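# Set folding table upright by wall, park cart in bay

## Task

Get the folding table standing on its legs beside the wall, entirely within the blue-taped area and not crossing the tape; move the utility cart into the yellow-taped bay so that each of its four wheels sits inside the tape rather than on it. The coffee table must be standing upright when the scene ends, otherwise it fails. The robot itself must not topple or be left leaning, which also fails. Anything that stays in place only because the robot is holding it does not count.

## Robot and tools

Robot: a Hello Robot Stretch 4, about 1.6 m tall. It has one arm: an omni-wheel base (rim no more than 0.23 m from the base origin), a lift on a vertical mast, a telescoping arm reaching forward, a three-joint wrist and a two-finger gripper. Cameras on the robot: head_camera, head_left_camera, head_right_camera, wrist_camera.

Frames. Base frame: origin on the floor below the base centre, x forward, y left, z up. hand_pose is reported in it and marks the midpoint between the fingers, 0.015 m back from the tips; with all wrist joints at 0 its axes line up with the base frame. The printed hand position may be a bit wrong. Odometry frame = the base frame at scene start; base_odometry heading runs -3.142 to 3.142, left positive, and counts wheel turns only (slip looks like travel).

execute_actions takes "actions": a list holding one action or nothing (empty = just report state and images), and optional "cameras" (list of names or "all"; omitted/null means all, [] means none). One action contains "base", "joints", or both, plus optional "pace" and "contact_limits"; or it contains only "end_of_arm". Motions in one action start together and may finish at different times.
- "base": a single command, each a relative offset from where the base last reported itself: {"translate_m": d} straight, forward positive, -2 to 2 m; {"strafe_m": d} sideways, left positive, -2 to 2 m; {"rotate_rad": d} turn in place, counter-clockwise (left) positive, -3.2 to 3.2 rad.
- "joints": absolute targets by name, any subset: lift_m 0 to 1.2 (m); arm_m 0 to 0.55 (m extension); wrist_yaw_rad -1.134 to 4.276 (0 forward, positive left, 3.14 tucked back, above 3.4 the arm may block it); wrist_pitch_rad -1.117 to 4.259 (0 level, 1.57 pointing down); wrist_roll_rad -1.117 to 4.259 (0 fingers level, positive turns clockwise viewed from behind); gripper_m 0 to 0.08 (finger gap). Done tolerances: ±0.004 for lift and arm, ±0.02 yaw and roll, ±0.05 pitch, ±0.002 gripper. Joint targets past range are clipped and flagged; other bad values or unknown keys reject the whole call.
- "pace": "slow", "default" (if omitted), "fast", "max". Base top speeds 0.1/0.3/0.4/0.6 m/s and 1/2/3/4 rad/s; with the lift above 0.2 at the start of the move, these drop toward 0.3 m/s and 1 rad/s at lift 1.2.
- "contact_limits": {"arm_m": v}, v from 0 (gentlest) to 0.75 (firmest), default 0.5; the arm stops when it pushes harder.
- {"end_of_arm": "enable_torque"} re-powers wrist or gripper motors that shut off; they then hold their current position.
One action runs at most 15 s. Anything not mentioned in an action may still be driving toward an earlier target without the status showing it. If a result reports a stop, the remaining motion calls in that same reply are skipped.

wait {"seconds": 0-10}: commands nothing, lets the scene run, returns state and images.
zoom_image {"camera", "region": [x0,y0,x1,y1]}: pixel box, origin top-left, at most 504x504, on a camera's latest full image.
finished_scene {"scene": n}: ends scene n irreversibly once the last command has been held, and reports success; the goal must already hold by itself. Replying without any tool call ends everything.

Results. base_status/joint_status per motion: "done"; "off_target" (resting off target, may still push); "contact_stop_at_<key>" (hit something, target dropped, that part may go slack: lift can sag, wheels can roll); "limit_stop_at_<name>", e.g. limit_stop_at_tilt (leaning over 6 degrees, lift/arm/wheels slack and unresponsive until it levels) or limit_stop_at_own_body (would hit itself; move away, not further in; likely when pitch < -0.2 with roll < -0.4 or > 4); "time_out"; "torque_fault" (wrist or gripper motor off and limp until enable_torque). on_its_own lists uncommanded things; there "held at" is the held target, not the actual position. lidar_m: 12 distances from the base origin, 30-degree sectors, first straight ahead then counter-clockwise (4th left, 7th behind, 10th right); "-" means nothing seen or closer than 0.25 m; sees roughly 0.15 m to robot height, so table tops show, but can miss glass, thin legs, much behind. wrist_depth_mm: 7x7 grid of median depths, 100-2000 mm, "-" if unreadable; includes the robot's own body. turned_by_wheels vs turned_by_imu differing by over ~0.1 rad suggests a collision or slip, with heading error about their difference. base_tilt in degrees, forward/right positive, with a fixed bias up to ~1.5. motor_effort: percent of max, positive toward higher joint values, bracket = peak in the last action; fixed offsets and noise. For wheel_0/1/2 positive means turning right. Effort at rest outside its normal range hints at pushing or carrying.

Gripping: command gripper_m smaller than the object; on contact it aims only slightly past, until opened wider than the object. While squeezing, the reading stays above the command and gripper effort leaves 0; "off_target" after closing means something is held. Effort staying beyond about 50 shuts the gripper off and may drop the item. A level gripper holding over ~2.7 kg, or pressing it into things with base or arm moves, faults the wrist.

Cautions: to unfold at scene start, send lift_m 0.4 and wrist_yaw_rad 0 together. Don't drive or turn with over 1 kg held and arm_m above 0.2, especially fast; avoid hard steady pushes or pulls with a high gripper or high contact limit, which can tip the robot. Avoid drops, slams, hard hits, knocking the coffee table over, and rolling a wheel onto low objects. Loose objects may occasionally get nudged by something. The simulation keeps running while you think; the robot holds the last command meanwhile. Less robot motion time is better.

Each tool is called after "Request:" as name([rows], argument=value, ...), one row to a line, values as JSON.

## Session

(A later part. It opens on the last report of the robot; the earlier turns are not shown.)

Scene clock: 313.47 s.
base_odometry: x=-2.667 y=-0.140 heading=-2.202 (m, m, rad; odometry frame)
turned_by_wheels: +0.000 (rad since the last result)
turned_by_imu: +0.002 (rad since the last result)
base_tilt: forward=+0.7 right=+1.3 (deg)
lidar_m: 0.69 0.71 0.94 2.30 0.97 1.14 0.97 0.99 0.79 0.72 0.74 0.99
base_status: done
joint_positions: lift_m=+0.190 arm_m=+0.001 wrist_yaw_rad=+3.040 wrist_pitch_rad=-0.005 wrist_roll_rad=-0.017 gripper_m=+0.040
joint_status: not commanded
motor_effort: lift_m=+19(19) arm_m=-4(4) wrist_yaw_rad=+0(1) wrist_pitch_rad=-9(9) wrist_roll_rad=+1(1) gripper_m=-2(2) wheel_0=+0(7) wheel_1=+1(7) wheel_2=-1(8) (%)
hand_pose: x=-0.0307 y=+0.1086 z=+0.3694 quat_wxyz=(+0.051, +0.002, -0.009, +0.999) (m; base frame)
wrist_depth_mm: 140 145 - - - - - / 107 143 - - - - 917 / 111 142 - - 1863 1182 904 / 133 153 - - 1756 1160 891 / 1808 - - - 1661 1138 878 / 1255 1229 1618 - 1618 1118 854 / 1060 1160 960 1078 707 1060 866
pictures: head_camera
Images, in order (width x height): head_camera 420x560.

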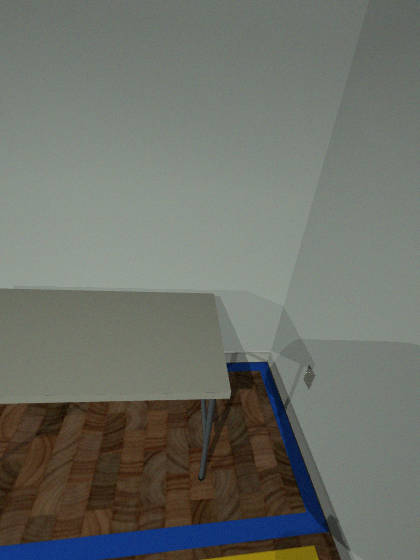

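Request:
execute_actions([
  {"base":{"rotate_rad":1.5}},
], cameras=[])

Request:
execute_actions([
  {"base":{"translate_m":1.3},"pace":"fast"},
], cameras=["head_camera","head_left_camera"])

Scene clock: 327.20 s.
base_odometry: x=-2.667 y=-0.140 heading=-0.702 (m, m, rad; odometry frame)
turned_by_wheels: +1.500 (rad since the last result)
turned_by_imu: +1.519 (rad since the last result)
base_tilt: forward=+0.7 right=+1.3 (deg)
lidar_m: 2.28 0.99 1.08 0.99 1.00 0.80 0.74 0.76 0.95 0.67 0.69 0.90
base_status: done
joint_positions: lift_m=+0.190 arm_m=+0.001 wrist_yaw_rad=+3.040 wrist_pitch_rad=-0.005 wrist_roll_rad=-0.017 gripper_m=+0.040
joint_status: not commanded
motor_effort: lift_m=+19(19) arm_m=-4(4) wrist_yaw_rad=+0(0) wrist_pitch_rad=-9(10) wrist_roll_rad=+0(1) gripper_m=-2(2) wheel_0=+0(6) wheel_1=+1(10) wheel_2=+0(6) (%)
hand_pose: x=-0.0307 y=+0.1086 z=+0.3694 quat_wxyz=(+0.051, +0.002, -0.009, +0.999) (m; base frame)
wrist_depth_mm: 140 144 891 960 1008 1078 1205 / 107 143 866 931 991 1098 1205 / 111 141 866 931 991 1078 1160 / 132 153 866 917 991 1060 1160 / 750 798 854 904 976 1060 1138 / 741 788 831 904 976 1060 1138 / 732 768 831 878 549 1025 1118
pictures: none
No camera images: the call's "cameras" was empty. Leave "cameras" out to get every camera's image.

Scene clock: 331.80 s.
base_odometry: x=-1.674 y=-0.979 heading=-0.702 (m, m, rad; odometry frame)
turned_by_wheels: +0.000 (rad since the last result)
turned_by_imu: -0.004 (rad since the last result)
base_tilt: forward=+0.7 right=+1.3 (deg)
lidar_m: 0.98 1.15 2.72 0.63 0.65 1.69 2.03 0.87 0.60 0.76 1.28 1.62
base_status: done
joint_positions: lift_m=+0.190 arm_m=+0.001 wrist_yaw_rad=+3.040 wrist_pitch_rad=-0.005 wrist_roll_rad=-0.017 gripper_m=+0.040
joint_status: not commanded
motor_effort: lift_m=+19(19) arm_m=-4(4) wrist_yaw_rad=+0(0) wrist_pitch_rad=-11(8) wrist_roll_rad=+0(1) gripper_m=-2(2) wheel_0=+1(6) wheel_1=+0(10) wheel_2=+1(13) (%)
hand_pose: x=-0.0307 y=+0.1086 z=+0.3694 quat_wxyz=(+0.051, +0.002, -0.009, +0.999) (m; base frame)
wrist_depth_mm: 140 145 - - - - 661 / 108 143 - - - - 640 / 111 142 - - - - 627 / 132 153 - - - - 627 / 1808 1921 - - - - 621 / 1499 1661 1808 - - 1808 603 / 1042 1138 976 1060 691 1281 597
pictures: head_camera, head_left_camera
Images, in order (width x height): head_camera 420x560, head_left_camera 420x672.

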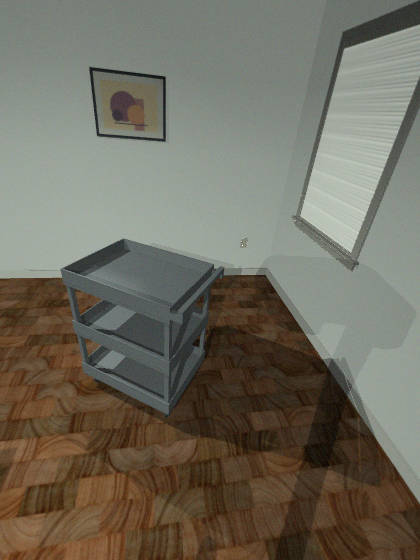

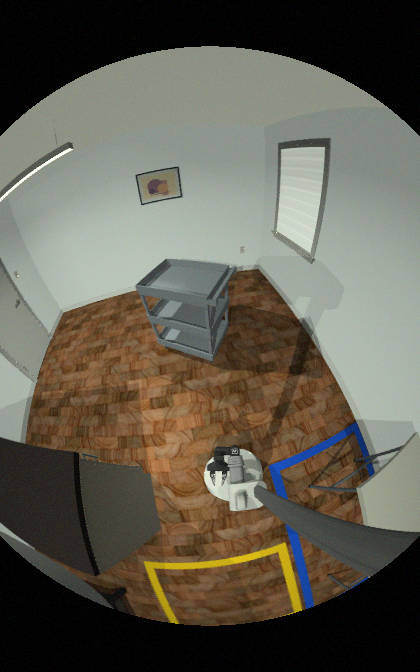

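Request:
execute_actions([
  {"base":{"translate_m":0.85}},
], cameras=[])

Request:
execute_actions([
  {"base":{"strafe_m":-0.62}},
], cameras=[])

Request:
execute_actions([
  {"base":{"rotate_rad":1.08},"joints":{"lift_m":0.67}},
], cameras=["head_camera","head_left_camera"])

Scene clock: 357.33 s.
base_odometry: x=-1.025 y=-1.528 heading=-0.702 (m, m, rad; odometry frame)
turned_by_wheels: +0.000 (rad since the last result)
turned_by_imu: -0.005 (rad since the last result)
base_tilt: forward=+0.6 right=+1.3 (deg)
lidar_m: 0.25 0.25 0.36 2.60 1.13 1.04 2.87 1.21 1.25 1.14 1.16 1.39
base_status: done
joint_positions: lift_m=+0.190 arm_m=+0.000 wrist_yaw_rad=+3.041 wrist_pitch_rad=-0.004 wrist_roll_rad=-0.017 gripper_m=+0.040
joint_status: not commanded
motor_effort: lift_m=+19(19) arm_m=+0(4) wrist_yaw_rad=-4(41) wrist_pitch_rad=-9(10) wrist_roll_rad=+1(0) gripper_m=-2(2) wheel_0=+0(6) wheel_1=-1(7) wheel_2=-1(8) (%)
hand_pose: x=-0.0317 y=+0.1083 z=+0.3694 quat_wxyz=(+0.050, +0.002, -0.009, +0.999) (m; base frame)
wrist_depth_mm: 140 143 - - - - - / 107 142 - - - 1042 1118 / 111 141 - - 1430 1042 1118 / 132 152 - - 1397 1008 1078 / - - - - 1336 1008 1060 / 1537 1661 1808 - 1366 991 1042 / 1042 1160 960 1078 621 1025 1098
pictures: none
No camera images: the call's "cameras" was empty. Leave "cameras" out to get every camera's image.

Scene clock: 360.73 s.
base_odometry: x=-1.425 y=-2.002 heading=-0.702 (m, m, rad; odometry frame)
turned_by_wheels: +0.000 (rad since the last result)
turned_by_imu: +0.001 (rad since the last result)
base_tilt: forward=+0.7 right=+1.3 (deg)
lidar_m: 1.28 0.73 0.64 3.21 1.51 1.75 1.03 0.93 0.58 0.52 0.53 0.67
base_status: done
joint_positions: lift_m=+0.190 arm_m=+0.000 wrist_yaw_rad=+3.040 wrist_pitch_rad=-0.004 wrist_roll_rad=-0.017 gripper_m=+0.040
joint_status: not commanded
motor_effort: lift_m=+19(20) arm_m=+0(0) wrist_yaw_rad=-1(6) wrist_pitch_rad=-13(9) wrist_roll_rad=+1(1) gripper_m=-2(2) wheel_0=+0(9) wheel_1=+1(7) wheel_2=+0(1) (%)
hand_pose: x=-0.0316 y=+0.1085 z=+0.3693 quat_wxyz=(+0.051, +0.002, -0.009, +0.999) (m; base frame)
wrist_depth_mm: 140 144 - - - - - / 107 142 - - - - - / 111 141 1229 - - - 1430 / 132 153 - - - - 1397 / 1366 - - - - - 1397 / 1397 1661 1808 - - - 1366 / 1025 1160 976 1078 699 1366 1255
pictures: none
No camera images: the call's "cameras" was empty. Leave "cameras" out to get every camera's image.

Scene clock: 363.60 s.
base_odometry: x=-1.425 y=-2.002 heading=+0.378 (m, m, rad; odometry frame)
turned_by_wheels: +1.080 (rad since the last result)
turned_by_imu: +1.093 (rad since the last result)
base_tilt: forward=+0.7 right=+1.3 (deg)
lidar_m: 0.64 3.22 1.52 1.81 1.04 0.86 0.59 0.51 0.53 0.70 1.37 0.70
base_status: done
joint_positions: lift_m=+0.670 arm_m=+0.000 wrist_yaw_rad=+3.040 wrist_pitch_rad=-0.004 wrist_roll_rad=-0.017 gripper_m=+0.040
joint_status: all done
motor_effort: lift_m=+25(27) arm_m=+0(0) wrist_yaw_rad=-1(2) wrist_pitch_rad=-11(9) wrist_roll_rad=+0(0) gripper_m=-2(2) wheel_0=-1(6) wheel_1=+1(3) wheel_2=+0(7) (%)
hand_pose: x=-0.0316 y=+0.1085 z=+0.8489 quat_wxyz=(+0.051, +0.002, -0.009, +0.999) (m; base frame)
wrist_depth_mm: 140 144 788 960 1255 1863 - / 107 142 788 976 1255 1756 - / 111 141 809 960 1255 1756 - / 132 153 788 960 1255 1808 - / 569 654 798 960 1229 1808 - / 569 661 778 960 1281 1182 1025 / 564 621 809 917 647 1863 -
pictures: head_camera, head_left_camera
Images, in order (width x height): head_camera 420x560, head_left_camera 420x672.

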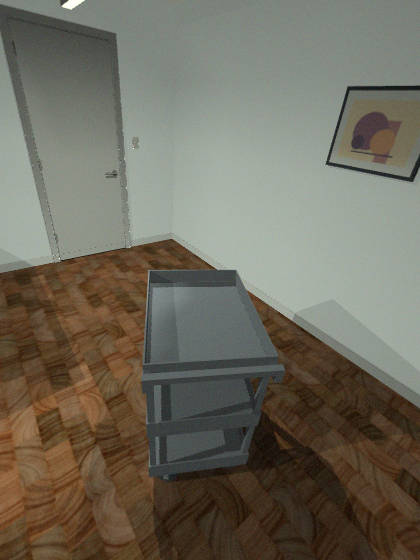

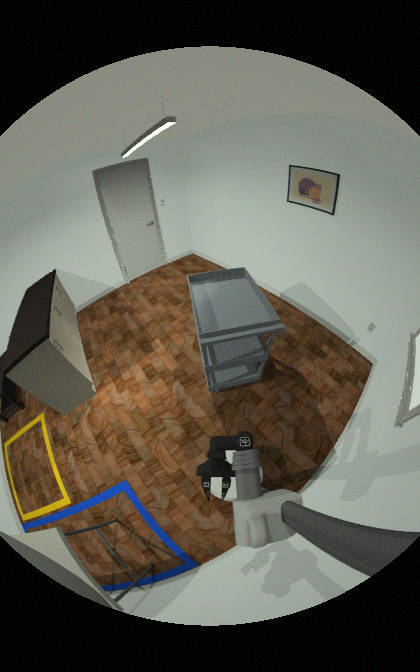

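Request:
execute_actions([
  {"joints":{"wrist_yaw_rad":0,"wrist_roll_rad":1.57,"gripper_m":0.08,"lift_m":0.68}},
])

Scene clock: 385.80 s.
base_odometry: x=-1.425 y=-2.002 heading=+0.378 (m, m, rad; odometry frame)
turned_by_wheels: +0.000 (rad since the last result)
turned_by_imu: -0.001 (rad since the last result)
base_tilt: forward=+0.7 right=+1.3 (deg)
lidar_m: 0.64 3.21 1.53 1.79 1.03 0.88 0.58 0.52 0.53 0.68 1.37 0.71
base_status: not commanded
joint_positions: lift_m=+0.680 arm_m=+0.000 wrist_yaw_rad=+0.001 wrist_pitch_rad=-0.004 wrist_roll_rad=+1.570 gripper_m=+0.080
joint_status: all done
motor_effort: lift_m=+25(28) arm_m=+0(0) wrist_yaw_rad=-2(8) wrist_pitch_rad=-9(10) wrist_roll_rad=+2(6) gripper_m=+2(1) wheel_0=-1(1) wheel_1=+1(1) wheel_2=+0(1) (%)
hand_pose: x=+0.3839 y=-0.0873 z=+0.8589 quat_wxyz=(+0.708, +0.707, -0.001, +0.002) (m; base frame)
wrist_depth_mm: 1756 1708 1756 1756 1756 1618 1205 / 1921 1921 1983 1808 1921 1708 1182 / - - - 530 - 564 569 / - - - 512 - 741 544 / - - - 500 1118 723 525 / - - - 488 1060 699 504 / - 123 - 466 146 627 496
pictures: head_camera, head_left_camera, head_right_camera, wrist_camera
Images, in order (width x height): head_camera 420x560, head_left_camera 420x672, head_right_camera 420x672, wrist_camera 616x392.

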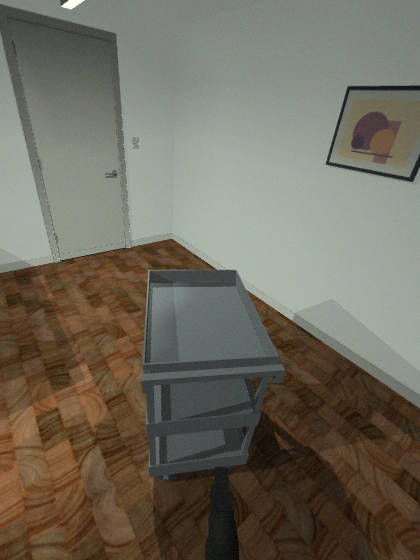

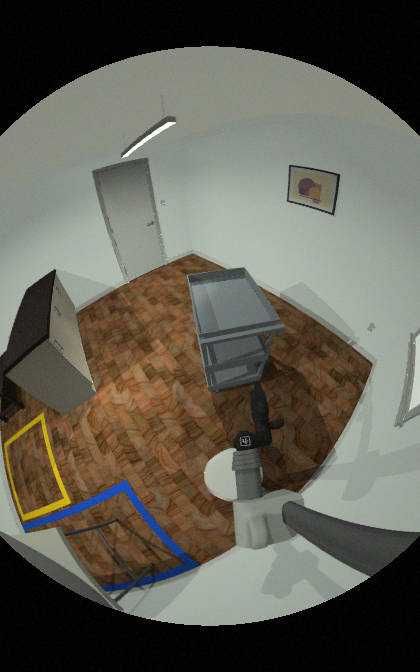

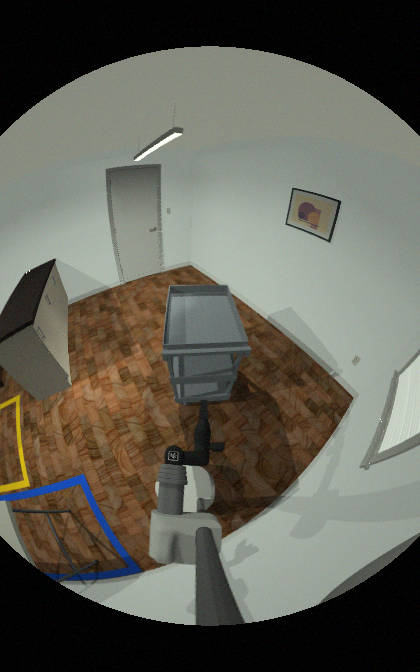

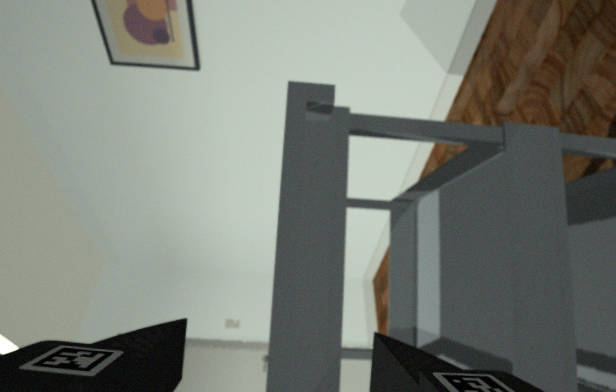

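Request:
execute_actions([
  {"base":{"translate_m":0.2},"joints":{"arm_m":0.1}},
], cameras=["wrist_camera"])

Scene clock: 392.33 s.
base_odometry: x=-1.239 y=-1.928 heading=+0.379 (m, m, rad; odometry frame)
turned_by_wheels: +0.000 (rad since the last result)
turned_by_imu: -0.001 (rad since the last result)
base_tilt: forward=+0.7 right=+1.3 (deg)
lidar_m: 0.44 0.47 1.41 1.60 1.16 1.17 0.76 0.68 0.69 0.90 1.83 0.51
base_status: done
joint_positions: lift_m=+0.680 arm_m=+0.099 wrist_yaw_rad=+0.000 wrist_pitch_rad=-0.005 wrist_roll_rad=+1.570 gripper_m=+0.080
joint_status: all done
motor_effort: lift_m=+25(25) arm_m=+4(3) wrist_yaw_rad=-1(2) wrist_pitch_rad=-10(10) wrist_roll_rad=+2(2) gripper_m=+1(2) wheel_0=+2(6) wheel_1=+0(6) wheel_2=+1(8) (%)
hand_pose: x=+0.4828 y=-0.0874 z=+0.8589 quat_wxyz=(+0.708, +0.707, -0.002, +0.002) (m; base frame)
wrist_depth_mm: 1576 1499 1576 165 236 253 254 / 1756 1756 1756 159 229 1661 1160 / - - - 154 221 1618 492 / - - - 149 214 741 530 / - - - 145 208 723 512 / - - - 141 201 707 512 / - 123 - 137 146 634 500
pictures: wrist_camera
Images, in order (width x height): wrist_camera 616x392.

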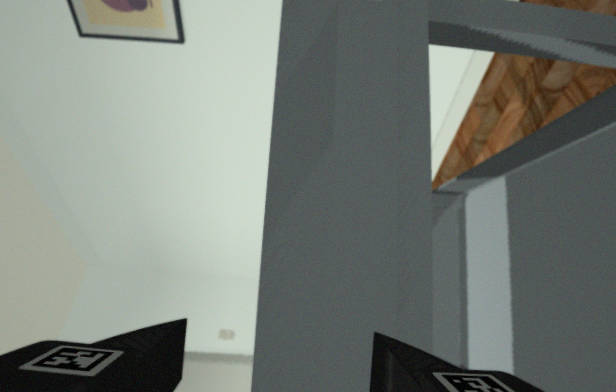

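Request:
execute_actions([
  {"joints":{"arm_m":0.133,"lift_m":0.677}},
], cameras=[])

Request:
execute_actions([
  {"joints":{"gripper_m":0}},
], cameras=[])

Request:
execute_actions([
  {"base":{"rotate_rad":0.3},"pace":"slow"},
], cameras=["head_camera","head_left_camera"])

Scene clock: 399.03 s.
base_odometry: x=-1.239 y=-1.928 heading=+0.378 (m, m, rad; odometry frame)
turned_by_wheels: +0.000 (rad since the last result)
turned_by_imu: -0.001 (rad since the last result)
base_tilt: forward=+0.7 right=+1.3 (deg)
lidar_m: 0.45 0.46 1.41 1.60 1.17 1.14 0.74 0.69 0.69 0.88 1.85 0.50
base_status: not commanded
joint_positions: lift_m=+0.677 arm_m=+0.132 wrist_yaw_rad=+0.000 wrist_pitch_rad=-0.005 wrist_roll_rad=+1.570 gripper_m=+0.080
joint_status: all done
motor_effort: lift_m=+18(25) arm_m=+5(6) wrist_yaw_rad=+0(1) wrist_pitch_rad=-12(8) wrist_roll_rad=+2(2) gripper_m=+1(1) wheel_0=+2(2) wheel_1=+0(0) wheel_2=-1(1) (%)
hand_pose: x=+0.5157 y=-0.0875 z=+0.8565 quat_wxyz=(+0.707, +0.707, -0.002, +0.001) (m; base frame)
wrist_depth_mm: 1576 1576 1537 129 200 1430 1118 / 1756 1756 1708 125 194 1537 1182 / - - - 121 187 1537 484 / - - - 117 181 647 517 / - - - 113 176 668 512 / - - - 110 171 654 500 / - 123 - 107 146 609 492
pictures: none
No camera images: the call's "cameras" was empty. Leave "cameras" out to get every camera's image.

Scene clock: 400.23 s.
base_odometry: x=-1.239 y=-1.928 heading=+0.378 (m, m, rad; odometry frame)
turned_by_wheels: +0.000 (rad since the last result)
turned_by_imu: +0.000 (rad since the last result)
base_tilt: forward=+0.7 right=+1.3 (deg)
lidar_m: 0.43 0.47 1.45 1.59 1.15 1.14 0.75 0.69 0.70 0.86 1.83 0.52
base_status: not commanded
joint_positions: lift_m=+0.677 arm_m=+0.132 wrist_yaw_rad=-0.001 wrist_pitch_rad=-0.004 wrist_roll_rad=+1.570 gripper_m=+0.024
joint_status: gripper_m off_target (ended at +0.024, target +0.000)
on_its_own: gripper_m is held at +0.019, not at your +0.000, by its contact guard: the fingers met something
motor_effort: lift_m=+19(19) arm_m=+5(5) wrist_yaw_rad=+2(2) wrist_pitch_rad=-11(11) wrist_roll_rad=+1(2) gripper_m=-42(47) wheel_0=+2(2) wheel_1=+0(0) wheel_2=-1(0) (%)
hand_pose: x=+0.5156 y=-0.0876 z=+0.8563 quat_wxyz=(+0.707, +0.707, -0.002, +0.001) (m; base frame)
wrist_depth_mm: 1576 1499 1576 129 202 1499 1098 / 1661 1661 1708 124 195 1576 1160 / - - - 121 188 1499 484 / - - - 117 182 640 517 / - - - 114 176 676 512 / - - - 110 171 647 504 / - - 106 107 167 640 492
pictures: none
No camera images: the call's "cameras" was empty. Leave "cameras" out to get every camera's image.

Scene clock: 401.60 s.
base_odometry: x=-1.239 y=-1.928 heading=+0.678 (m, m, rad; odometry frame)
turned_by_wheels: +0.299 (rad since the last result)
turned_by_imu: +0.302 (rad since the last result)
base_tilt: forward=+0.7 right=+1.3 (deg)
lidar_m: 0.49 1.58 1.41 2.91 1.15 0.83 0.68 0.67 0.78 1.18 1.85 0.48
base_status: done
joint_positions: lift_m=+0.677 arm_m=+0.132 wrist_yaw_rad=-0.004 wrist_pitch_rad=-0.005 wrist_roll_rad=+1.569 gripper_m=+0.023
joint_status: not commanded
on_its_own: gripper_m is held at +0.019, not at your +0.000, by its contact guard: the fingers met something
motor_effort: lift_m=+20(20) arm_m=+4(5) wrist_yaw_rad=+12(37) wrist_pitch_rad=-9(12) wrist_roll_rad=+6(5) gripper_m=-38(41) wheel_0=-4(11) wheel_1=-3(3) wheel_2=-2(9) (%)
hand_pose: x=+0.5156 y=-0.0883 z=+0.8564 quat_wxyz=(+0.708, +0.706, -0.003, +0.000) (m; base frame)
wrist_depth_mm: - - - - 132 134 530 / - - - - 138 139 530 / - - - - 143 146 525 / - - - - 149 153 517 / - - - - 155 603 508 / - - - - 163 585 504 / - - 124 - 167 1464 469
pictures: head_camera, head_left_camera
Images, in order (width x height): head_camera 420x560, head_left_camera 420x672.

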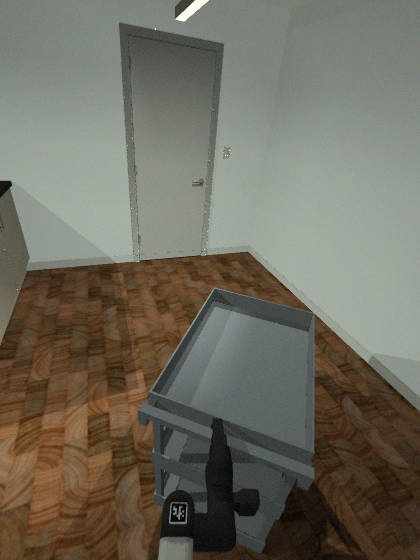

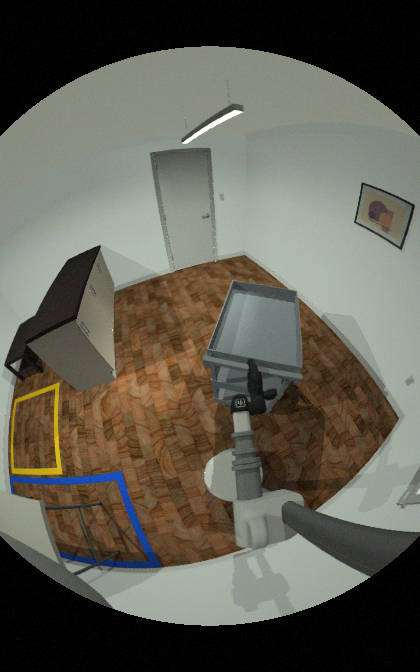

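Request:
execute_actions([
  {"base":{"strafe_m":-0.35},"pace":"slow"},
], cameras=["head_camera","head_right_camera"])

Scene clock: 412.50 s.
base_odometry: x=-1.019 y=-2.200 heading=+0.678 (m, m, rad; odometry frame)
turned_by_wheels: +0.001 (rad since the last result)
turned_by_imu: +0.001 (rad since the last result)
base_tilt: forward=+0.7 right=+1.3 (deg)
lidar_m: 0.45 0.47 1.71 1.51 1.35 0.73 0.59 0.54 0.59 1.01 1.52 0.51
base_status: done
joint_positions: lift_m=+0.677 arm_m=+0.132 wrist_yaw_rad=+0.007 wrist_pitch_rad=-0.004 wrist_roll_rad=+1.567 gripper_m=+0.023
joint_status: not commanded
on_its_own: gripper_m is held at +0.019, not at your +0.000, by its contact guard: the fingers met something; wrist_yaw_rad is at rest, and its effort (-22) is outside its rest range (-13 to +13)
motor_effort: lift_m=+20(20) arm_m=+4(4) wrist_yaw_rad=-22(30) wrist_pitch_rad=-13(14) wrist_roll_rad=+10(10) gripper_m=-37(38) wheel_0=+5(8) wheel_1=+0(6) wheel_2=+3(2) (%)
hand_pose: x=+0.5166 y=-0.0859 z=+0.8562 quat_wxyz=(+0.709, +0.706, +0.001, +0.004) (m; base frame)
wrist_depth_mm: 1708 1537 1576 123 193 1499 1160 / - 1921 1983 120 187 1537 1160 / - - - 117 182 1366 496 / - - - 114 178 676 517 / - - - 112 174 668 504 / - - - 109 170 654 504 / - - 106 106 166 634 500
pictures: head_camera, head_right_camera
Images, in order (width x height): head_camera 420x560, head_right_camera 420x672.

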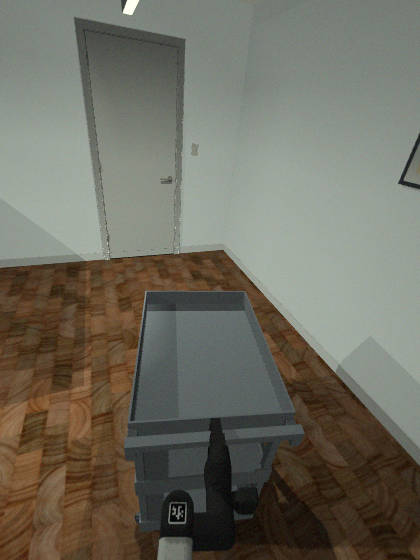

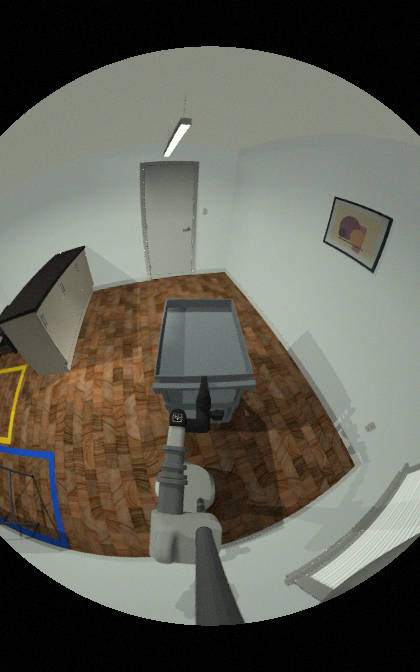

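Request:
execute_actions([
  {"base":{"rotate_rad":0.35},"pace":"slow"},
], cameras=[])

Request:
execute_actions([
  {"base":{"strafe_m":-0.35},"pace":"slow"},
], cameras=[])

Request:
execute_actions([
  {"base":{"rotate_rad":0.3},"pace":"slow"},
], cameras=[])

Request:
execute_actions([
  {"base":{"strafe_m":-0.3},"pace":"slow"},
], cameras=["head_camera","head_right_camera"])

Scene clock: 423.10 s.
base_odometry: x=-1.019 y=-2.200 heading=+1.028 (m, m, rad; odometry frame)
turned_by_wheels: +0.349 (rad since the last result)
turned_by_imu: +0.352 (rad since the last result)
base_tilt: forward=+0.7 right=+1.3 (deg)
lidar_m: 0.51 1.72 1.95 1.49 0.82 0.60 0.58 0.60 0.79 1.51 1.59 0.45
base_status: done
joint_positions: lift_m=+0.677 arm_m=+0.132 wrist_yaw_rad=-0.005 wrist_pitch_rad=-0.005 wrist_roll_rad=+1.568 gripper_m=+0.023
joint_status: not commanded
on_its_own: gripper_m is held at +0.019, not at your +0.000, by its contact guard: the fingers met something
motor_effort: lift_m=+20(20) arm_m=+4(4) wrist_yaw_rad=+12(33) wrist_pitch_rad=-5(14) wrist_roll_rad=+7(11) gripper_m=-38(38) wheel_0=-5(11) wheel_1=-2(5) wheel_2=-2(14) (%)
hand_pose: x=+0.5155 y=-0.0885 z=+0.8564 quat_wxyz=(+0.708, +0.706, -0.003, +0.000) (m; base frame)
wrist_depth_mm: - - - - 119 120 508 / - - - - 125 126 535 / - - - - 133 134 530 / - - - - 142 145 521 / - - - - 151 591 508 / - - - - 163 574 484 / - - 124 - 170 1464 445
pictures: none
No camera images: the call's "cameras" was empty. Leave "cameras" out to get every camera's image.

Scene clock: 427.77 s.
base_odometry: x=-0.720 y=-2.381 heading=+1.028 (m, m, rad; odometry frame)
turned_by_wheels: +0.001 (rad since the last result)
turned_by_imu: +0.003 (rad since the last result)
base_tilt: forward=+0.7 right=+1.3 (deg)
lidar_m: 0.44 0.47 1.97 1.85 0.82 0.61 0.53 0.57 0.84 1.15 1.21 0.49
base_status: done
joint_positions: lift_m=+0.677 arm_m=+0.132 wrist_yaw_rad=+0.007 wrist_pitch_rad=-0.004 wrist_roll_rad=+1.567 gripper_m=+0.023
joint_status: not commanded
on_its_own: gripper_m is held at +0.019, not at your +0.000, by its contact guard: the fingers met something; wrist_yaw_rad is at rest, and its effort (-20) is outside its rest range (-13 to +13)
motor_effort: lift_m=+19(20) arm_m=+3(4) wrist_yaw_rad=-20(24) wrist_pitch_rad=-16(11) wrist_roll_rad=+9(10) gripper_m=-38(38) wheel_0=+6(11) wheel_1=-1(8) wheel_2=+4(7) (%)
hand_pose: x=+0.5167 y=-0.0859 z=+0.8561 quat_wxyz=(+0.708, +0.706, +0.001, +0.004) (m; base frame)
wrist_depth_mm: - - - 114 180 1499 1182 / - - - 113 177 1464 1118 / - - - 111 175 621 508 / - - - 110 173 668 517 / - - - 108 171 661 504 / - - - 107 168 647 496 / - - 105 105 166 634 492
pictures: none
No camera images: the call's "cameras" was empty. Leave "cameras" out to get every camera's image.

Scene clock: 429.13 s.
base_odometry: x=-0.720 y=-2.381 heading=+1.328 (m, m, rad; odometry frame)
turned_by_wheels: +0.299 (rad since the last result)
turned_by_imu: +0.302 (rad since the last result)
base_tilt: forward=+0.7 right=+1.3 (deg)
lidar_m: 0.53 1.93 1.84 1.07 0.66 0.53 0.55 0.63 1.15 1.17 1.37 0.43
base_status: done
joint_positions: lift_m=+0.677 arm_m=+0.132 wrist_yaw_rad=-0.005 wrist_pitch_rad=-0.005 wrist_roll_rad=+1.568 gripper_m=+0.023
joint_status: not commanded
on_its_own: gripper_m is held at +0.019, not at your +0.000, by its contact guard: the fingers met something
motor_effort: lift_m=+20(20) arm_m=+3(3) wrist_yaw_rad=+13(30) wrist_pitch_rad=-8(11) wrist_roll_rad=+7(10) gripper_m=-38(38) wheel_0=-3(12) wheel_1=-2(5) wheel_2=-2(11) (%)
hand_pose: x=+0.5155 y=-0.0885 z=+0.8564 quat_wxyz=(+0.708, +0.706, -0.003, +0.000) (m; base frame)
wrist_depth_mm: - - - - 119 120 508 / - - - - 126 126 530 / - - - - 133 135 530 / - - - - 143 145 521 / - - - - 151 591 512 / - - - - 163 574 477 / - - 124 - 170 1537 449
pictures: none
No camera images: the call's "cameras" was empty. Leave "cameras" out to get every camera's image.

Scene clock: 433.27 s.
base_odometry: x=-0.429 y=-2.453 heading=+1.328 (m, m, rad; odometry frame)
turned_by_wheels: +0.001 (rad since the last result)
turned_by_imu: +0.003 (rad since the last result)
base_tilt: forward=+0.7 right=+1.3 (deg)
lidar_m: 0.46 0.49 2.12 1.24 0.73 0.64 0.64 0.78 0.88 0.88 1.05 0.50
base_status: done
joint_positions: lift_m=+0.677 arm_m=+0.132 wrist_yaw_rad=+0.007 wrist_pitch_rad=-0.004 wrist_roll_rad=+1.567 gripper_m=+0.023
joint_status: not commanded
on_its_own: gripper_m is held at +0.019, not at your +0.000, by its contact guard: the fingers met something; wrist_yaw_rad is at rest, and its effort (-22) is outside its rest range (-13 to +13)
motor_effort: lift_m=+20(20) arm_m=+3(3) wrist_yaw_rad=-22(23) wrist_pitch_rad=-12(11) wrist_roll_rad=+9(9) gripper_m=-38(38) wheel_0=+5(12) wheel_1=-1(5) wheel_2=+5(5) (%)
hand_pose: x=+0.5167 y=-0.0859 z=+0.8561 quat_wxyz=(+0.708, +0.706, +0.001, +0.004) (m; base frame)
wrist_depth_mm: - - - 110 174 1464 1205 / - - - 109 173 1464 504 / - - - 108 170 627 525 / - - - 107 170 640 521 / - - - 107 168 661 512 / - - - 106 167 654 500 / - - 104 105 166 640 488
pictures: head_camera, head_right_camera
Images, in order (width x height): head_camera 420x560, head_right_camera 420x672.

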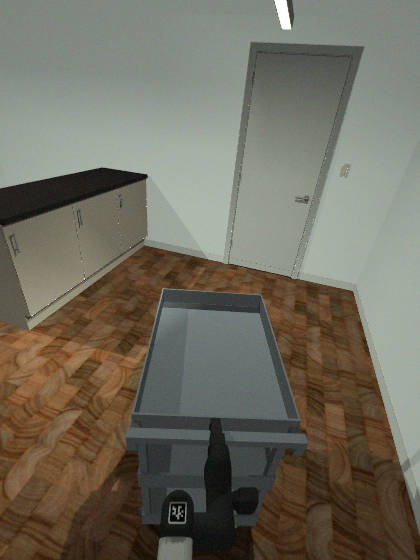

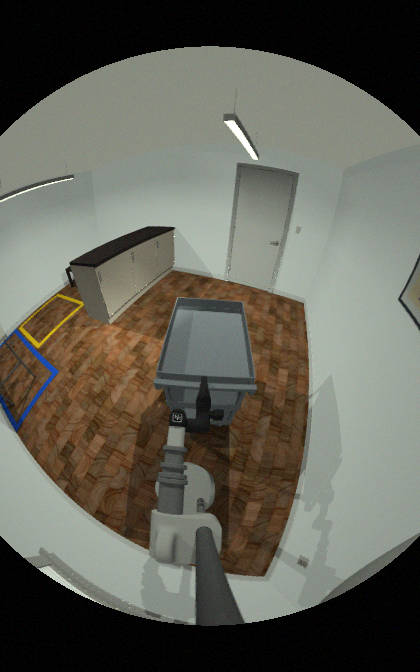

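Request:
execute_actions([
  {"base":{"rotate_rad":0.35},"pace":"slow"},
], cameras=[])

Request:
execute_actions([
  {"base":{"strafe_m":-0.35},"pace":"slow"},
], cameras=[])

Request:
execute_actions([
  {"base":{"rotate_rad":0.35},"pace":"slow"},
], cameras=[])

Request:
execute_actions([
  {"base":{"strafe_m":-0.3},"pace":"slow"},
], cameras=["head_camera","head_right_camera","head_left_camera"])

Scene clock: 443.07 s.
base_odometry: x=-0.429 y=-2.453 heading=+1.678 (m, m, rad; odometry frame)
turned_by_wheels: +0.349 (rad since the last result)
turned_by_imu: +0.352 (rad since the last result)
base_tilt: forward=+0.7 right=+1.3 (deg)
lidar_m: 0.54 2.11 1.72 0.86 0.64 0.63 0.72 0.89 0.86 0.95 1.51 0.42
base_status: done
joint_positions: lift_m=+0.677 arm_m=+0.132 wrist_yaw_rad=-0.005 wrist_pitch_rad=-0.005 wrist_roll_rad=+1.568 gripper_m=+0.023
joint_status: not commanded
on_its_own: gripper_m is held at +0.019, not at your +0.000, by its contact guard: the fingers met something
motor_effort: lift_m=+20(20) arm_m=+3(3) wrist_yaw_rad=+13(28) wrist_pitch_rad=-11(11) wrist_roll_rad=+6(9) gripper_m=-38(38) wheel_0=-3(12) wheel_1=-2(7) wheel_2=-4(11) (%)
hand_pose: x=+0.5156 y=-0.0884 z=+0.8564 quat_wxyz=(+0.708, +0.706, -0.003, +0.000) (m; base frame)
wrist_depth_mm: - - - - 107 107 484 / - - - - 115 115 508 / - - - - 125 124 530 / - - - - 135 138 521 / - - - - 148 517 508 / - - - - 164 1366 466 / - - 124 - 176 1499 1098
pictures: none
No camera images: the call's "cameras" was empty. Leave "cameras" out to get every camera's image.

Scene clock: 447.70 s.
base_odometry: x=-0.081 y=-2.415 heading=+1.678 (m, m, rad; odometry frame)
turned_by_wheels: +0.000 (rad since the last result)
turned_by_imu: +0.002 (rad since the last result)
base_tilt: forward=+0.7 right=+1.3 (deg)
lidar_m: 0.46 0.53 2.28 1.09 0.86 0.85 0.77 0.60 0.59 0.64 1.02 0.49
base_status: done
joint_positions: lift_m=+0.677 arm_m=+0.132 wrist_yaw_rad=+0.006 wrist_pitch_rad=-0.004 wrist_roll_rad=+1.568 gripper_m=+0.023
joint_status: not commanded
on_its_own: gripper_m is held at +0.019, not at your +0.000, by its contact guard: the fingers met something; wrist_yaw_rad is at rest, and its effort (-19) is outside its rest range (-13 to +13)
motor_effort: lift_m=+19(20) arm_m=+3(3) wrist_yaw_rad=-19(22) wrist_pitch_rad=-9(14) wrist_roll_rad=+8(9) gripper_m=-38(38) wheel_0=+4(11) wheel_1=-1(9) wheel_2=+1(3) (%)
hand_pose: x=+0.5165 y=-0.0862 z=+0.8562 quat_wxyz=(+0.708, +0.706, +0.001, +0.003) (m; base frame)
wrist_depth_mm: - - - - 159 788 1160 / - - - - 159 554 508 / - - - - 160 615 530 / - - - 100 162 634 512 / - - - 101 163 621 512 / - - - 102 165 647 504 / - - 102 103 166 609 496
pictures: none
No camera images: the call's "cameras" was empty. Leave "cameras" out to get every camera's image.

Scene clock: 449.17 s.
base_odometry: x=-0.081 y=-2.415 heading=+2.027 (m, m, rad; odometry frame)
turned_by_wheels: +0.349 (rad since the last result)
turned_by_imu: +0.353 (rad since the last result)
base_tilt: forward=+0.7 right=+1.3 (deg)
lidar_m: 0.53 2.40 1.30 0.90 0.84 0.88 0.62 0.60 0.63 0.81 2.20 0.39
base_status: done
joint_positions: lift_m=+0.677 arm_m=+0.132 wrist_yaw_rad=-0.005 wrist_pitch_rad=-0.005 wrist_roll_rad=+1.568 gripper_m=+0.023
joint_status: not commanded
on_its_own: gripper_m is held at +0.019, not at your +0.000, by its contact guard: the fingers met something
motor_effort: lift_m=+19(20) arm_m=+4(4) wrist_yaw_rad=+13(29) wrist_pitch_rad=-11(13) wrist_roll_rad=+6(8) gripper_m=-38(38) wheel_0=-5(10) wheel_1=-1(5) wheel_2=-3(14) (%)
hand_pose: x=+0.5155 y=-0.0885 z=+0.8564 quat_wxyz=(+0.708, +0.706, -0.003, +0.000) (m; base frame)
wrist_depth_mm: - - - - - 102 - / - - - - 109 108 480 / - - - - 118 118 508 / - - - - 131 131 521 / - - - - 146 154 488 / - - - - 166 1397 452 / - - 124 - 181 1537 1138
pictures: none
No camera images: the call's "cameras" was empty. Leave "cameras" out to get every camera's image.

Scene clock: 453.33 s.
base_odometry: x=+0.189 y=-2.283 heading=+2.028 (m, m, rad; odometry frame)
turned_by_wheels: +0.000 (rad since the last result)
turned_by_imu: +0.001 (rad since the last result)
base_tilt: forward=+0.7 right=+1.3 (deg)
lidar_m: 0.49 2.62 1.68 1.19 1.12 0.66 0.48 0.43 0.44 0.61 1.67 0.43
base_status: done
joint_positions: lift_m=+0.677 arm_m=+0.132 wrist_yaw_rad=+0.006 wrist_pitch_rad=-0.004 wrist_roll_rad=+1.568 gripper_m=+0.023
joint_status: not commanded
on_its_own: gripper_m is held at +0.019, not at your +0.000, by its contact guard: the fingers met something; wrist_yaw_rad is at rest, and its effort (-19) is outside its rest range (-13 to +13)
motor_effort: lift_m=+20(19) arm_m=+4(4) wrist_yaw_rad=-19(22) wrist_pitch_rad=-13(10) wrist_roll_rad=+7(7) gripper_m=-38(38) wheel_0=+3(11) wheel_1=+1(3) wheel_2=+2(3) (%)
hand_pose: x=+0.5164 y=-0.0861 z=+0.8562 quat_wxyz=(+0.708, +0.706, +0.001, +0.004) (m; base frame)
wrist_depth_mm: - - - - 125 126 539 / - - - - 132 132 530 / - - - - 138 140 521 / - - - - 145 149 517 / - - - - 153 603 512 / - - - - 162 574 496 / - - 124 - 169 1464 459
pictures: head_camera, head_left_camera, head_right_camera
Images, in order (width x height): head_camera 420x560, head_left_camera 420x672, head_right_camera 420x672.

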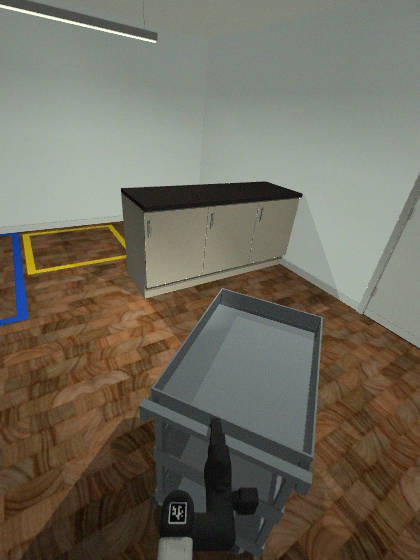

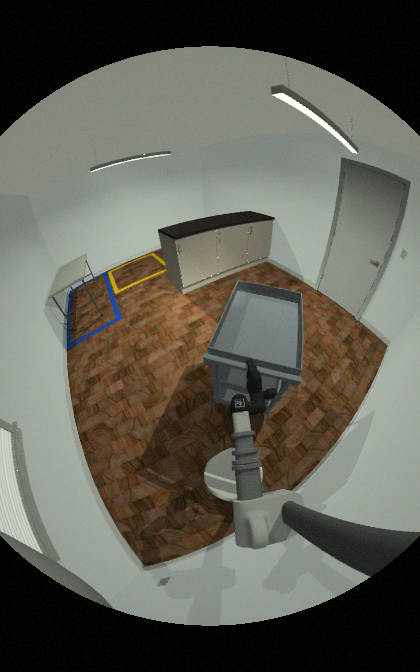

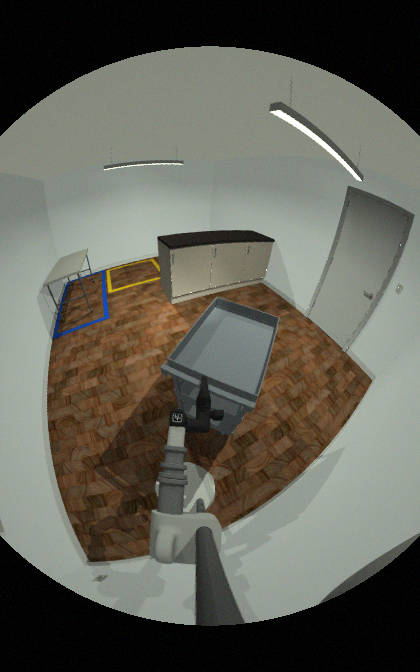

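Request:
execute_actions([
  {"base":{"rotate_rad":-0.2},"pace":"slow"},
], cameras=[])

Request:
execute_actions([
  {"base":{"translate_m":0.45},"pace":"slow"},
], cameras=["head_camera"])

Scene clock: 458.80 s.
base_odometry: x=+0.188 y=-2.283 heading=+1.828 (m, m, rad; odometry frame)
turned_by_wheels: -0.199 (rad since the last result)
turned_by_imu: -0.202 (rad since the last result)
base_tilt: forward=+0.7 right=+1.3 (deg)
lidar_m: 0.47 0.51 2.19 1.30 1.12 0.85 0.52 0.44 0.43 0.52 1.01 0.48
base_status: done
joint_positions: lift_m=+0.677 arm_m=+0.132 wrist_yaw_rad=+0.005 wrist_pitch_rad=-0.004 wrist_roll_rad=+1.567 gripper_m=+0.023
joint_status: not commanded
on_its_own: gripper_m is held at +0.019, not at your +0.000, by its contact guard: the fingers met something; wrist_yaw_rad is at rest, and its effort (-16) is outside its rest range (-13 to +13)
motor_effort: lift_m=+20(20) arm_m=+3(4) wrist_yaw_rad=-16(31) wrist_pitch_rad=-13(13) wrist_roll_rad=+8(8) gripper_m=-37(38) wheel_0=+5(10) wheel_1=+1(5) wheel_2=+2(10) (%)
hand_pose: x=+0.5164 y=-0.0863 z=+0.8561 quat_wxyz=(+0.708, +0.706, +0.001, +0.003) (m; base frame)
wrist_depth_mm: - - - 104 166 1397 1205 / - - - 104 166 585 504 / - - - 104 166 647 525 / - - - 104 167 640 521 / - - - 104 166 627 512 / - - - 104 166 654 500 / - - 103 104 166 627 488
pictures: none
No camera images: the call's "cameras" was empty. Leave "cameras" out to get every camera's image.

Scene clock: 464.57 s.
base_odometry: x=+0.074 y=-1.848 heading=+1.828 (m, m, rad; odometry frame)
turned_by_wheels: +0.000 (rad since the last result)
turned_by_imu: -0.004 (rad since the last result)
base_tilt: forward=+0.7 right=+1.3 (deg)
lidar_m: 0.51 1.79 2.36 1.67 1.43 1.43 0.89 0.76 0.75 0.94 1.69 0.45
base_status: done
joint_positions: lift_m=+0.677 arm_m=+0.132 wrist_yaw_rad=-0.005 wrist_pitch_rad=-0.005 wrist_roll_rad=+1.568 gripper_m=+0.023
joint_status: not commanded
on_its_own: gripper_m is held at +0.019, not at your +0.000, by its contact guard: the fingers met something; wrist_yaw_rad is at rest, and its effort (+14) is outside its rest range (-13 to +13)
motor_effort: lift_m=+20(20) arm_m=+3(3) wrist_yaw_rad=+14(19) wrist_pitch_rad=-9(12) wrist_roll_rad=+7(8) gripper_m=-38(38) wheel_0=+0(8) wheel_1=+1(7) wheel_2=-3(10) (%)
hand_pose: x=+0.5155 y=-0.0885 z=+0.8564 quat_wxyz=(+0.708, +0.706, -0.004, +0.000) (m; base frame)
wrist_depth_mm: 1863 1863 1863 - 122 123 517 / - - - - 129 129 535 / - - - - 135 138 521 / - - - - 144 148 521 / - - - - 152 603 517 / - - - - 163 569 496 / - - 123 - 169 1499 452
pictures: head_camera
Images, in order (width x height): head_camera 420x560.

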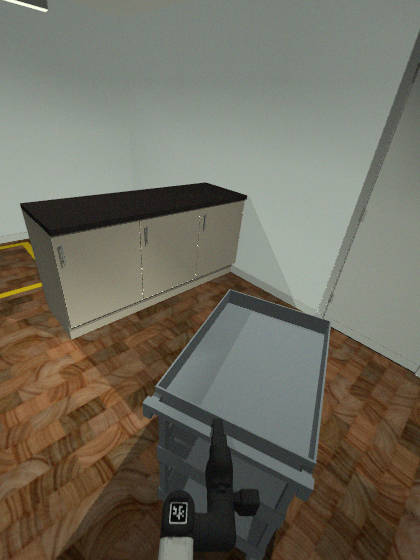

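Request:
execute_actions([
  {"base":{"strafe_m":-0.3},"pace":"slow"},
], cameras=[])

Request:
execute_actions([
  {"base":{"rotate_rad":0.35},"pace":"slow"},
], cameras=[])

Request:
execute_actions([
  {"base":{"strafe_m":-0.33},"pace":"slow"},
], cameras=["head_camera","head_right_camera"])

Scene clock: 475.17 s.
base_odometry: x=+0.364 y=-1.771 heading=+1.829 (m, m, rad; odometry frame)
turned_by_wheels: +0.001 (rad since the last result)
turned_by_imu: +0.000 (rad since the last result)
base_tilt: forward=+0.7 right=+1.3 (deg)
lidar_m: 0.46 0.50 2.63 1.93 1.64 1.11 0.65 0.55 0.57 0.69 1.27 0.50
base_status: done
joint_positions: lift_m=+0.677 arm_m=+0.132 wrist_yaw_rad=+0.007 wrist_pitch_rad=-0.004 wrist_roll_rad=+1.567 gripper_m=+0.023
joint_status: not commanded
on_its_own: gripper_m is held at +0.019, not at your +0.000, by its contact guard: the fingers met something; wrist_yaw_rad is at rest, and its effort (-20) is outside its rest range (-13 to +13)
motor_effort: lift_m=+20(20) arm_m=+3(3) wrist_yaw_rad=-20(21) wrist_pitch_rad=-14(10) wrist_roll_rad=+9(9) gripper_m=-38(38) wheel_0=+3(8) wheel_1=+1(8) wheel_2=+3(5) (%)
hand_pose: x=+0.5166 y=-0.0860 z=+0.8562 quat_wxyz=(+0.708, +0.706, +0.001, +0.004) (m; base frame)
wrist_depth_mm: 1618 1618 1618 103 166 1397 1182 / 1756 1863 1863 103 166 585 504 / - - - 103 166 647 521 / - - - 103 166 634 521 / - - - 104 166 621 512 / - - - 103 166 647 508 / - - 103 104 166 634 492
pictures: none
No camera images: the call's "cameras" was empty. Leave "cameras" out to get every camera's image.

Scene clock: 476.63 s.
base_odometry: x=+0.364 y=-1.771 heading=+2.178 (m, m, rad; odometry frame)
turned_by_wheels: +0.349 (rad since the last result)
turned_by_imu: +0.352 (rad since the last result)
base_tilt: forward=+0.7 right=+1.3 (deg)
lidar_m: 0.53 1.99 2.13 1.67 1.54 0.73 0.55 0.56 0.63 0.95 2.03 0.41
base_status: done
joint_positions: lift_m=+0.677 arm_m=+0.132 wrist_yaw_rad=-0.005 wrist_pitch_rad=-0.005 wrist_roll_rad=+1.568 gripper_m=+0.023
joint_status: not commanded
on_its_own: gripper_m is held at +0.019, not at your +0.000, by its contact guard: the fingers met something; wrist_yaw_rad is at rest, and its effort (+14) is outside its rest range (-13 to +13)
motor_effort: lift_m=+20(19) arm_m=+4(4) wrist_yaw_rad=+14(27) wrist_pitch_rad=-11(11) wrist_roll_rad=+6(8) gripper_m=-38(38) wheel_0=-5(14) wheel_1=-3(4) wheel_2=-4(11) (%)
hand_pose: x=+0.5155 y=-0.0885 z=+0.8564 quat_wxyz=(+0.708, +0.706, -0.003, +0.000) (m; base frame)
wrist_depth_mm: - - - - 105 105 488 / - - - - 113 113 488 / - - - - 122 122 525 / - - - - 134 137 521 / - - - - 148 154 504 / - - - - 165 1397 462 / - - 124 - 177 1499 1118
pictures: none
No camera images: the call's "cameras" was empty. Leave "cameras" out to get every camera's image.

Scene clock: 481.07 s.
base_odometry: x=+0.635 y=-1.583 heading=+2.179 (m, m, rad; odometry frame)
turned_by_wheels: +0.001 (rad since the last result)
turned_by_imu: +0.003 (rad since the last result)
base_tilt: forward=+0.7 right=+1.3 (deg)
lidar_m: 0.52 2.07 2.53 1.96 1.19 0.59 0.45 0.44 0.49 0.74 1.72 0.44
base_status: done
joint_positions: lift_m=+0.677 arm_m=+0.132 wrist_yaw_rad=+0.006 wrist_pitch_rad=-0.004 wrist_roll_rad=+1.568 gripper_m=+0.023
joint_status: not commanded
on_its_own: gripper_m is held at +0.019, not at your +0.000, by its contact guard: the fingers met something; wrist_yaw_rad is at rest, and its effort (-18) is outside its rest range (-13 to +13)
motor_effort: lift_m=+19(20) arm_m=+4(4) wrist_yaw_rad=-18(23) wrist_pitch_rad=-13(11) wrist_roll_rad=+6(6) gripper_m=-38(38) wheel_0=+4(8) wheel_1=+0(2) wheel_2=+3(2) (%)
hand_pose: x=+0.5165 y=-0.0862 z=+0.8562 quat_wxyz=(+0.708, +0.706, +0.001, +0.003) (m; base frame)
wrist_depth_mm: 1921 1808 1808 - 119 119 512 / - - - - 125 126 535 / - - - - 133 134 530 / - - - - 142 145 521 / - - - - 151 585 512 / - - - - 163 569 484 / - - 124 - 171 1499 442
pictures: head_camera, head_right_camera
Images, in order (width x height): head_camera 420x560, head_right_camera 420x672.

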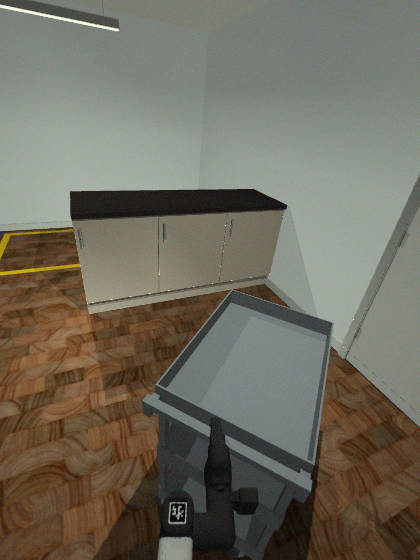

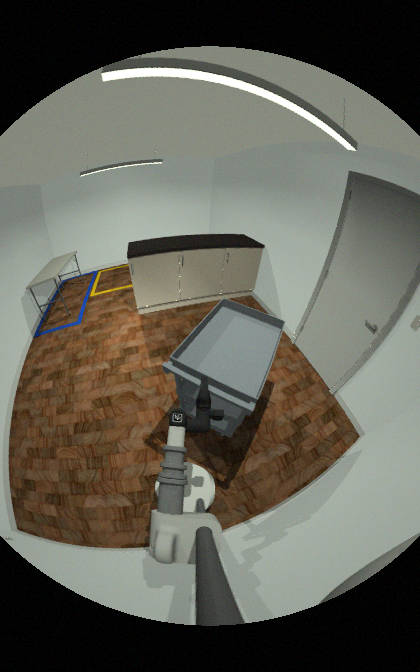

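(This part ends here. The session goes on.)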